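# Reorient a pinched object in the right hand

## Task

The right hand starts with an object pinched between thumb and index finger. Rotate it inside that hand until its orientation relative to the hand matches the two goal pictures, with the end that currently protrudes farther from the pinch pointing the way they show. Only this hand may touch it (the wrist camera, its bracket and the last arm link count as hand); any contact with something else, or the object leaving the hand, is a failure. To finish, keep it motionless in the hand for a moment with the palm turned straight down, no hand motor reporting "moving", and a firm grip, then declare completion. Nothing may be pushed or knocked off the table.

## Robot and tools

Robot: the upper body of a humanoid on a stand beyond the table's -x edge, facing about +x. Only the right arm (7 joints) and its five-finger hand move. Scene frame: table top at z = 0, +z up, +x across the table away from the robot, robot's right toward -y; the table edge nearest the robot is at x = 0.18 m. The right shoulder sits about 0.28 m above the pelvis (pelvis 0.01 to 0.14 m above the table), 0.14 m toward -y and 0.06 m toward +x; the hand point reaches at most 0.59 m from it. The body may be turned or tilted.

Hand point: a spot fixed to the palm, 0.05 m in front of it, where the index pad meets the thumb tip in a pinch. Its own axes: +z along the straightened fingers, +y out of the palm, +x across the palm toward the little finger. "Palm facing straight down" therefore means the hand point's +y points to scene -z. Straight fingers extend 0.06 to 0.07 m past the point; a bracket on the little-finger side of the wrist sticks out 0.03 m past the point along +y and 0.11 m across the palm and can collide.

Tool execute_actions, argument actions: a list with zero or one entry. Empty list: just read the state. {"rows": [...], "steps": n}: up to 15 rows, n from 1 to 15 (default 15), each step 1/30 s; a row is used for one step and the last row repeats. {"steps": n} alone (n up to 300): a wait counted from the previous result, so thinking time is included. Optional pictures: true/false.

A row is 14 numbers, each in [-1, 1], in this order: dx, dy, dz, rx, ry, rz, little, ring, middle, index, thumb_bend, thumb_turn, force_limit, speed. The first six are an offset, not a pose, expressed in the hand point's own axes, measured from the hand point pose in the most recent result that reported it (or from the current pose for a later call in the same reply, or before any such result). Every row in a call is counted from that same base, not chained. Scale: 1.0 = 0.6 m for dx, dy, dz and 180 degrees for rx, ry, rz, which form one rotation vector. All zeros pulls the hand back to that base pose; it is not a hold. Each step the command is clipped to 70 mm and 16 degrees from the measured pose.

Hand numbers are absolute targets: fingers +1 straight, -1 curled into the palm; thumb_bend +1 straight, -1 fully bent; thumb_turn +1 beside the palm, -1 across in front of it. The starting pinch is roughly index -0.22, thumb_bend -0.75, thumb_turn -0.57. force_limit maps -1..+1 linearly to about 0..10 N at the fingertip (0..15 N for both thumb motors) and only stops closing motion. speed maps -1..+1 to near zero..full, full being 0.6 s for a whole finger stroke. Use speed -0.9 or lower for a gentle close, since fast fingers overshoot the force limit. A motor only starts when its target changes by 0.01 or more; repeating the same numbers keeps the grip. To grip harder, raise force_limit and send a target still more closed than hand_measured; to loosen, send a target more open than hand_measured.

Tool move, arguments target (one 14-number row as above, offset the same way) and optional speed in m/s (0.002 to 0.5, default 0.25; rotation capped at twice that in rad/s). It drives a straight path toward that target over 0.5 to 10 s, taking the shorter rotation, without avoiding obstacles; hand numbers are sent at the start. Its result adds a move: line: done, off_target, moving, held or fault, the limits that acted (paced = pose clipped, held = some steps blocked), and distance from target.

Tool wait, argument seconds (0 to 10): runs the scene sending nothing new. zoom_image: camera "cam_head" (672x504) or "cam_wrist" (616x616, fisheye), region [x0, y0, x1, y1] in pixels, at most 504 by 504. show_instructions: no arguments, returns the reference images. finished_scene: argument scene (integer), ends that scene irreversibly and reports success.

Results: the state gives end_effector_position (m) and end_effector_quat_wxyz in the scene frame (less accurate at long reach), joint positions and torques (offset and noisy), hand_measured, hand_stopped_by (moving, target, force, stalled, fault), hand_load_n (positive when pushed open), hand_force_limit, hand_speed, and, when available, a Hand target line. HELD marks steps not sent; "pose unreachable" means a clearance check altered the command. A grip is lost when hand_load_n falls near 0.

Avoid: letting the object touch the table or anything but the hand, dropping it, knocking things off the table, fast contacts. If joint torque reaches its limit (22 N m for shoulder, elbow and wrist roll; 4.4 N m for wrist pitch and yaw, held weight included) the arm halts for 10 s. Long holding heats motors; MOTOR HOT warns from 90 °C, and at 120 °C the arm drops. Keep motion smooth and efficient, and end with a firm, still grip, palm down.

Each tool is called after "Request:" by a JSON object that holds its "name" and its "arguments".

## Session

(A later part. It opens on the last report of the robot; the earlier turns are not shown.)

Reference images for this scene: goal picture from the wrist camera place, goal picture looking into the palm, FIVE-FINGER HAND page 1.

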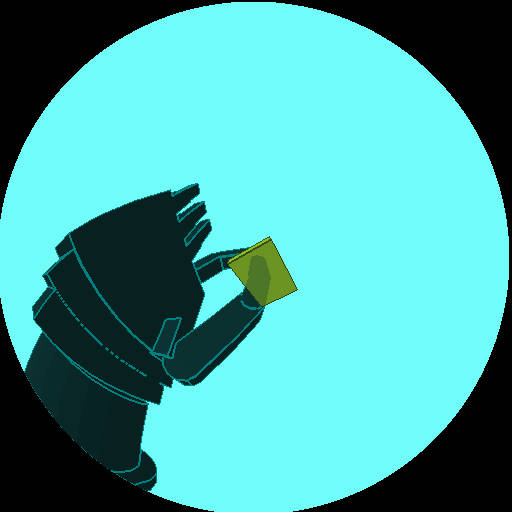

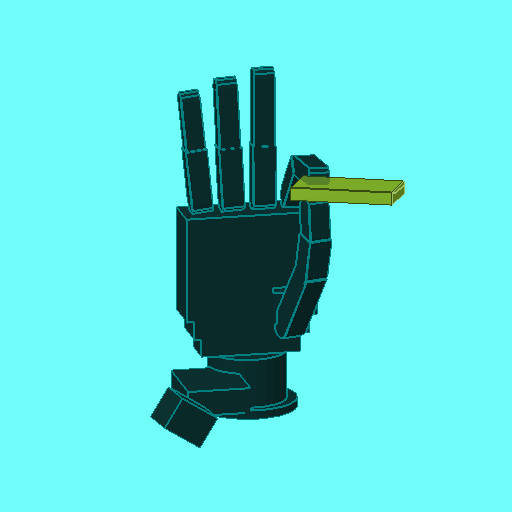

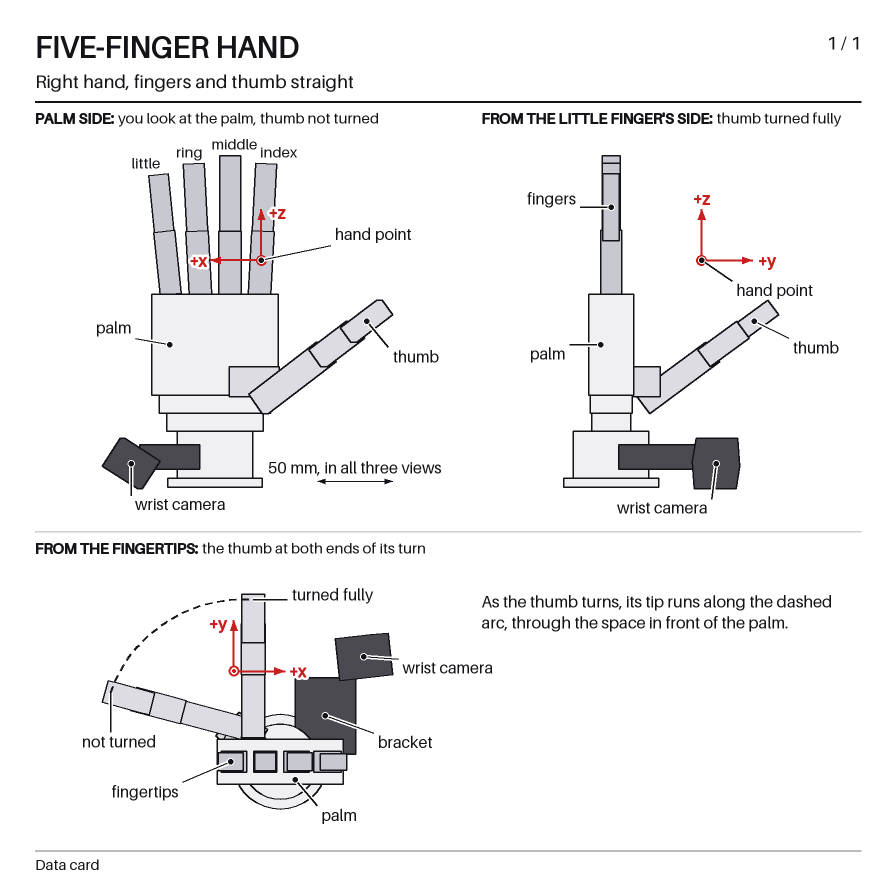

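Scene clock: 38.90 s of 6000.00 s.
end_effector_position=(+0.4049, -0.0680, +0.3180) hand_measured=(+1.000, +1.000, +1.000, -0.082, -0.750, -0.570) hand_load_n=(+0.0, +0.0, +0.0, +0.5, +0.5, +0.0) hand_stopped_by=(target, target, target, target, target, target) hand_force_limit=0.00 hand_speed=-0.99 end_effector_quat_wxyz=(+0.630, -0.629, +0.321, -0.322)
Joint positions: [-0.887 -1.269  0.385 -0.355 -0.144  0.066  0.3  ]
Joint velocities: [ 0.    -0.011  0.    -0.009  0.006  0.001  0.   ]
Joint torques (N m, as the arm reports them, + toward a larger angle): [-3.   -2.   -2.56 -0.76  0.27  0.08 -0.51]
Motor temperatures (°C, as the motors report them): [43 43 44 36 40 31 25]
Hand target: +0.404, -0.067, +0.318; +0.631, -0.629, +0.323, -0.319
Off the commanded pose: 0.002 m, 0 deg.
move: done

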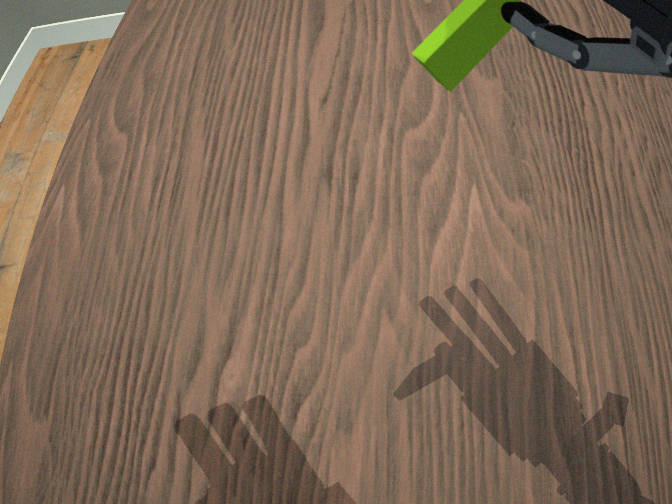

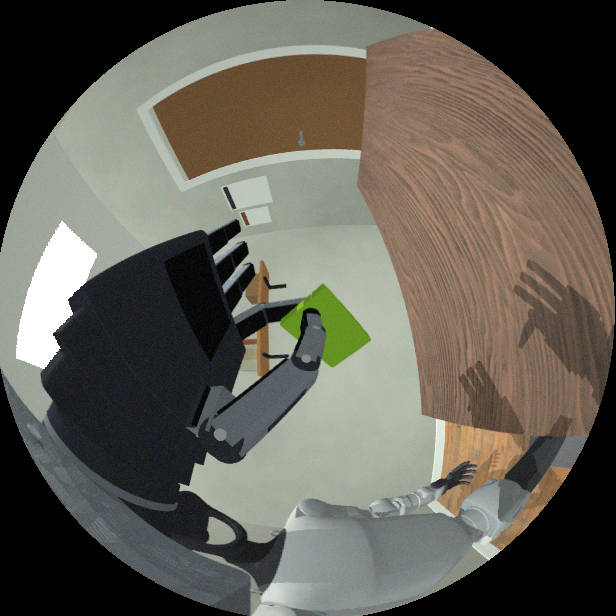

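Request:
{"name": "move", "arguments": {"target": [0.07,-0.09,0,0,0,-0.47,1,1,1,-0.082,-0.75,-0.57,0,-0.99], "speed": 0.15}}

Scene clock: 47.90 s of 6000.00 s.
end_effector_position=(+0.4265, -0.0942, +0.3711) hand_measured=(+1.000, +1.000, +1.000, -0.082, -0.750, -0.570) hand_load_n=(+0.0, +0.0, +0.0, +0.5, +0.5, +0.0) hand_stopped_by=(target, target, target, target, target, target) hand_force_limit=0.00 hand_speed=-0.99 end_effector_quat_wxyz=(-0.263, +0.681, +0.196, +0.655)
Joint positions: [-1.237 -1.402  0.591 -0.5   -1.296 -0.28   0.31 ]
Joint velocities: [-0.002  0.    -0.008  0.003  0.    -0.002  0.   ]
Joint torques (N m, as the arm reports them, + toward a larger angle): [-3.36 -1.41 -2.52 -0.12 -0.39  0.88 -0.06]
Motor temperatures (°C, as the motors report them): [44 43 44 36 40 31 24]
Hand target: +0.426, -0.094, +0.371; -0.261, +0.681, +0.199, +0.655
Off the commanded pose: 0.008 m, 2 deg.
After step 90, 0.77 s passed at rest.
move: off_target

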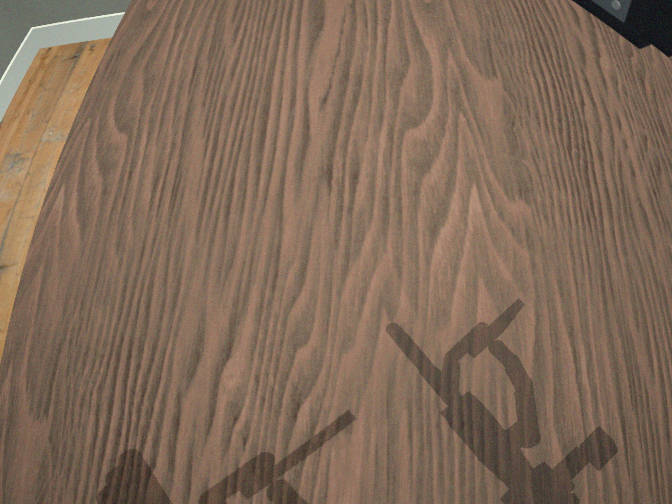

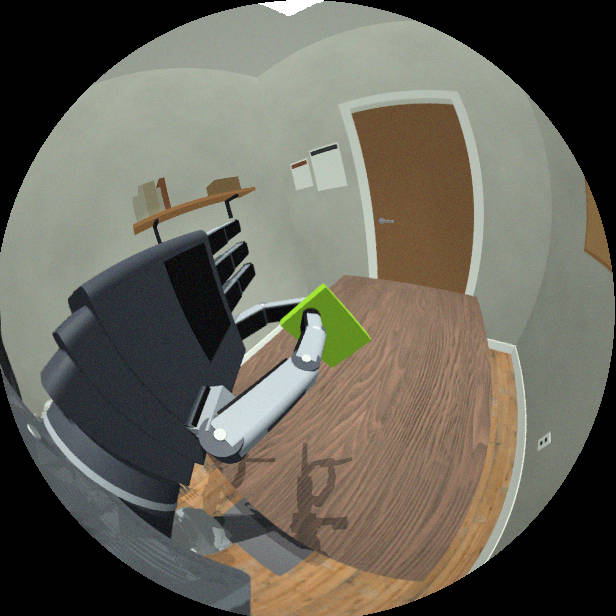

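Request:
{"name": "move", "arguments": {"target": [0.02,0,0,0,0,-0.055,1,1,1,-0.082,-0.75,-0.57,0,-0.99], "speed": 0.06}}

Scene clock: 50.93 s of 6000.00 s.
end_effector_position=(+0.4275, -0.0952, +0.3820) hand_measured=(+1.000, +1.000, +1.000, -0.082, -0.750, -0.570) hand_load_n=(+0.0, +0.0, +0.0, +0.5, +0.0, +0.0) hand_stopped_by=(target, target, target, target, target, target) hand_force_limit=0.00 hand_speed=-0.99 end_effector_quat_wxyz=(-0.207, +0.664, +0.252, +0.673)
Joint positions: [-1.273 -1.402  0.599 -0.52  -1.43  -0.342  0.298]
Joint velocities: [ 0.     0.009  0.018 -0.005 -0.005 -0.003  0.   ]
Joint torques (N m, as the arm reports them, + toward a larger angle): [-3.17 -1.4  -2.35 -0.02 -0.54  0.91 -0.01]
Motor temperatures (°C, as the motors report them): [44 43 44 36 40 31 24]
Hand target: +0.427, -0.094, +0.382; -0.206, +0.663, +0.255, +0.673
Off the commanded pose: 0.001 m, 0 deg.
move: done

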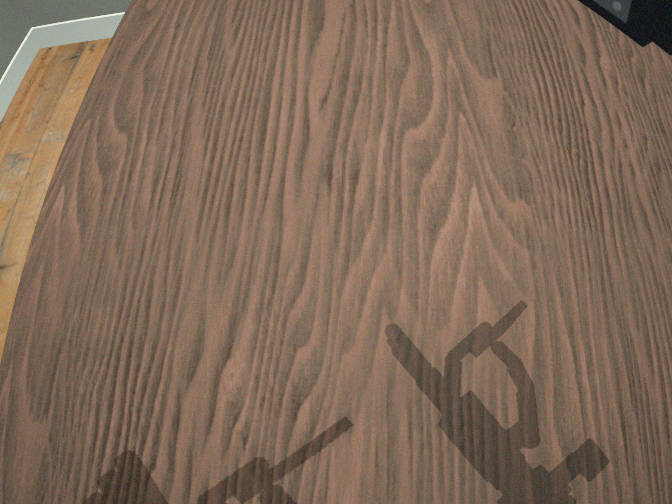

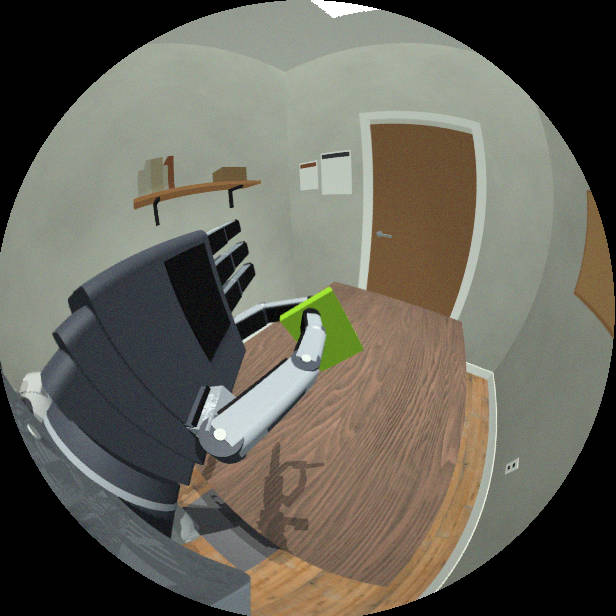

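Matches the goal. Clamp and return.

Request:
{"name": "execute_actions", "arguments": {"actions": [{"rows":[[0,0,0,0,0,0,1,1,1,-0.13,-0.75,-0.57,0.3,-0.93]],"steps":12}]}}

Request:
{"name": "move", "arguments": {"target": [-0.09,-0.06,0,0,0,0.521,1,1,1,-0.13,-0.75,-0.57,0.3,-0.93], "speed": 0.35}}

Request:
{"name": "wait", "arguments": {"seconds": 1}}

Scene clock: 55.87 s of 6000.00 s.
end_effector_position=(+0.4275, -0.0952, +0.3820) hand_measured=(+1.000, +1.000, +1.000, -0.098, -0.750, -0.570) hand_load_n=(+0.0, +0.0, +0.0, +6.5, +1.5, +0.5) hand_stopped_by=(target, target, target, force, target, target) hand_force_limit=0.30 hand_speed=-0.93 end_effector_quat_wxyz=(-0.207, +0.664, +0.252, +0.673)
Joint positions: [-1.273 -1.402  0.599 -0.52  -1.43  -0.342  0.298]
Joint velocities: [ 0.002  0.003 -0.015 -0.002  0.008  0.     0.   ]
Joint torques (N m, as the arm reports them, + toward a larger angle): [-3.19 -1.35 -2.35  0.23 -0.29  1.02  0.11]
Motor temperatures (°C, as the motors report them): [44 43 44 36 40 31 24]
Hand target: +0.428, -0.095, +0.382; -0.207, +0.664, +0.252, +0.673
Off the commanded pose: 0.000 m, 0 deg.
Steps of this call (steps 1 to 90: nothing new was sent; then 1.53 s passed at rest; steps 91 to 102: all 12 steps of this action). Readings (end_effector_position | what the end effector reports):
91: (+0.4275, -0.0952, +0.3820) | hand_measured=(+1.000, +1.000, +1.000, -0.082, -0.750, -0.570) hand_load_n=(+0.0, +0.0, +0.0, +0.5, +0.0, +0.0) hand_stopped_by=(target, target, target, moving, target, target) hand_force_limit=0.30 hand_speed=-0.93
92: (+0.4275, -0.0952, +0.3820) | hand_measured=(+1.000, +1.000, +1.000, -0.082, -0.750, -0.570) hand_load_n=(+0.0, +0.0, +0.0, +0.5, +0.0, +0.0) hand_stopped_by=(target, target, target, moving, target, target) hand_force_limit=0.30 hand_speed=-0.93
94: (+0.4275, -0.0952, +0.3820) | hand_measured=(+1.000, +1.000, +1.000, -0.086, -0.750, -0.570) hand_load_n=(+0.0, +0.0, +0.0, +1.5, +0.5, +0.5) hand_stopped_by=(target, target, target, moving, target, target) hand_force_limit=0.30 hand_speed=-0.93
98: (+0.4275, -0.0952, +0.3820) | hand_measured=(+1.000, +1.000, +1.000, -0.100, -0.750, -0.570) hand_load_n=(+0.0, +0.0, +0.0, +6.5, +1.5, +0.5) hand_stopped_by=(target, target, target, force, target, target) hand_force_limit=0.30 hand_speed=-0.93
102: the state above

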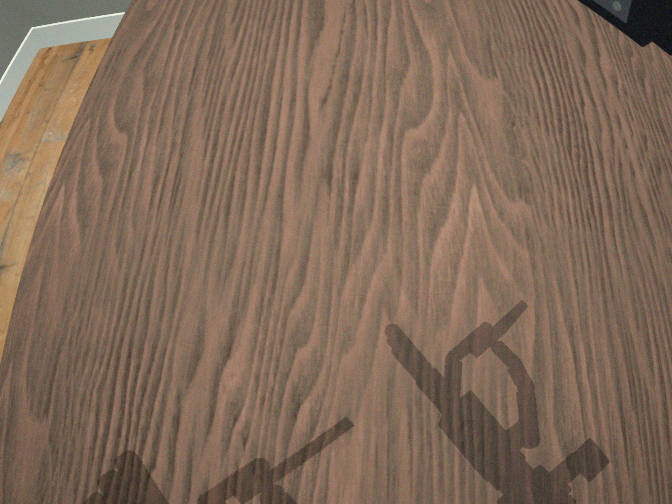

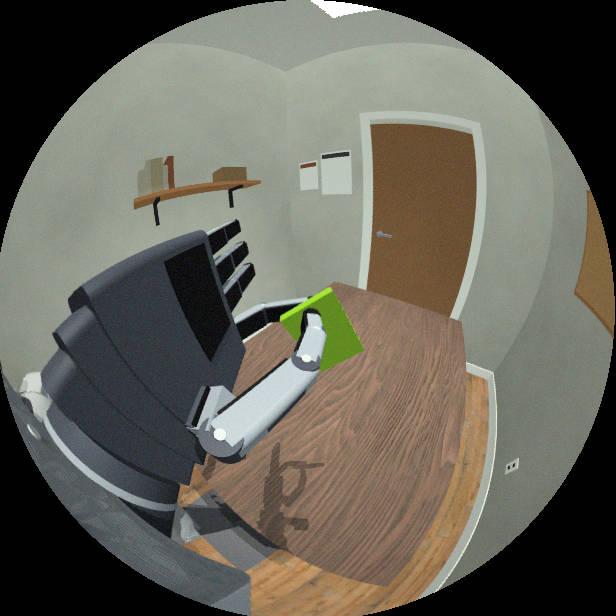

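Scene clock: 58.83 s of 6000.00 s.
end_effector_position=(+0.4118, -0.0770, +0.3268) hand_measured=(+1.000, +1.000, +1.000, -0.098, -0.750, -0.570) hand_load_n=(+0.0, +0.0, +0.0, +6.5, +1.5, +0.5) hand_stopped_by=(target, target, target, force, target, target) hand_force_limit=0.30 hand_speed=-0.93 end_effector_quat_wxyz=(+0.629, -0.630, +0.321, -0.324)
Joint positions: [-0.919 -1.264  0.36  -0.273 -0.134 -0.002  0.341]
Joint velocities: [-0.002 -0.005 -0.003  0.     0.006  0.     0.   ]
Joint torques (N m, as the arm reports them, + toward a larger angle): [-3.19 -2.02 -2.8  -0.53  0.38  0.09 -0.63]
Motor temperatures (°C, as the motors report them): [44 43 44 36 40 31 24]
Hand target: +0.412, -0.077, +0.328; +0.631, -0.627, +0.323, -0.323
Off the commanded pose: 0.009 m, 2 deg.
move: off_target

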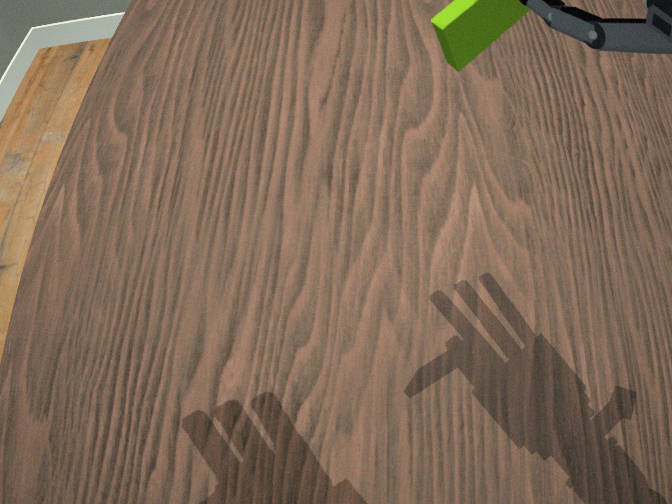

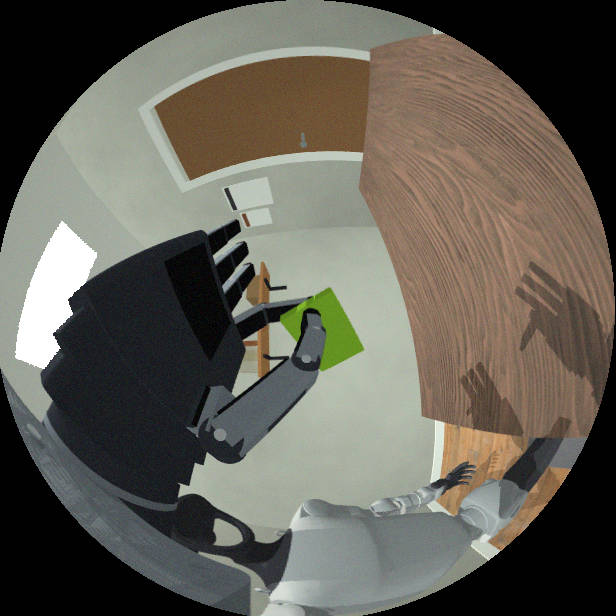

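Scene clock: 59.83 s of 6000.00 s.
end_effector_position=(+0.4118, -0.0770, +0.3268) hand_measured=(+1.000, +1.000, +1.000, -0.098, -0.750, -0.570) hand_load_n=(+0.0, +0.0, +0.0, +6.5, +1.5, +0.5) hand_stopped_by=(target, target, target, force, target, target) hand_force_limit=0.30 hand_speed=-0.93 end_effector_quat_wxyz=(+0.629, -0.630, +0.321, -0.324)
Joint positions: [-0.919 -1.264  0.36  -0.273 -0.134 -0.002  0.341]
Joint velocities: [-0.012  0.     0.008 -0.003  0.011  0.     0.   ]
Joint torques (N m, as the arm reports them, + toward a larger angle): [-3.36 -1.96 -2.51 -0.36  0.51  0.08 -0.61]
Motor temperatures (°C, as the motors report them): [44 43 44 36 40 31 24]
Hand target: +0.412, -0.077, +0.328; +0.631, -0.627, +0.323, -0.323
Off the commanded pose: 0.009 m, 2 deg.
Steps of this call (steps 1 to 30: nothing new was sent). Readings (end_effector_position | what the end effector reports):
1: (+0.4118, -0.0770, +0.3268) | hand_measured=(+1.000, +1.000, +1.000, -0.098, -0.750, -0.570) hand_load_n=(+0.0, +0.0, +0.0, +6.5, +1.5, +0.5) hand_stopped_by=(target, target, target, force, target, target) hand_force_limit=0.30 hand_speed=-0.93
2: (+0.4118, -0.0770, +0.3268) | hand_measured=(+1.000, +1.000, +1.000, -0.098, -0.750, -0.570) hand_load_n=(+0.0, +0.0, +0.0, +6.5, +1.5, +0.5) hand_stopped_by=(target, target, target, force, target, target) hand_force_limit=0.30 hand_speed=-0.93
4: (+0.4118, -0.0770, +0.3268) | hand_measured=(+1.000, +1.000, +1.000, -0.098, -0.750, -0.570) hand_load_n=(+0.0, +0.0, +0.0, +6.5, +1.5, +0.5) hand_stopped_by=(target, target, target, force, target, target) hand_force_limit=0.30 hand_speed=-0.93
8: (+0.4118, -0.0770, +0.3268) | hand_measured=(+1.000, +1.000, +1.000, -0.098, -0.750, -0.570) hand_load_n=(+0.0, +0.0, +0.0, +6.5, +1.5, +0.5) hand_stopped_by=(target, target, target, force, target, target) hand_force_limit=0.30 hand_speed=-0.93
30: the state above

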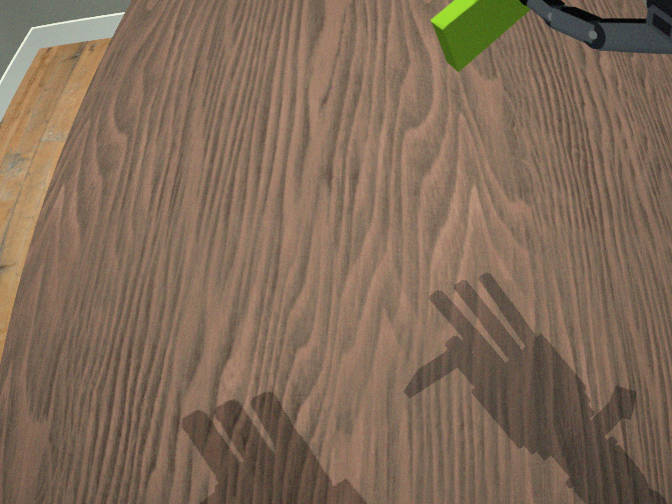

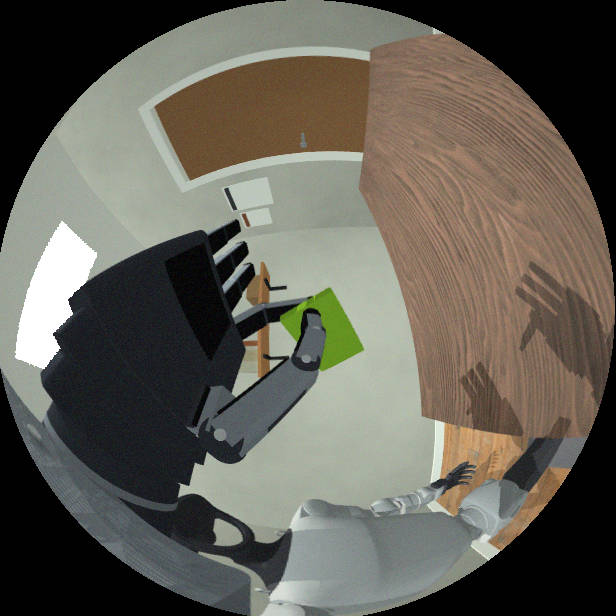

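Request:
{"name": "finished_scene", "arguments": {"scene": 2}}

The scene is finished: the task was done.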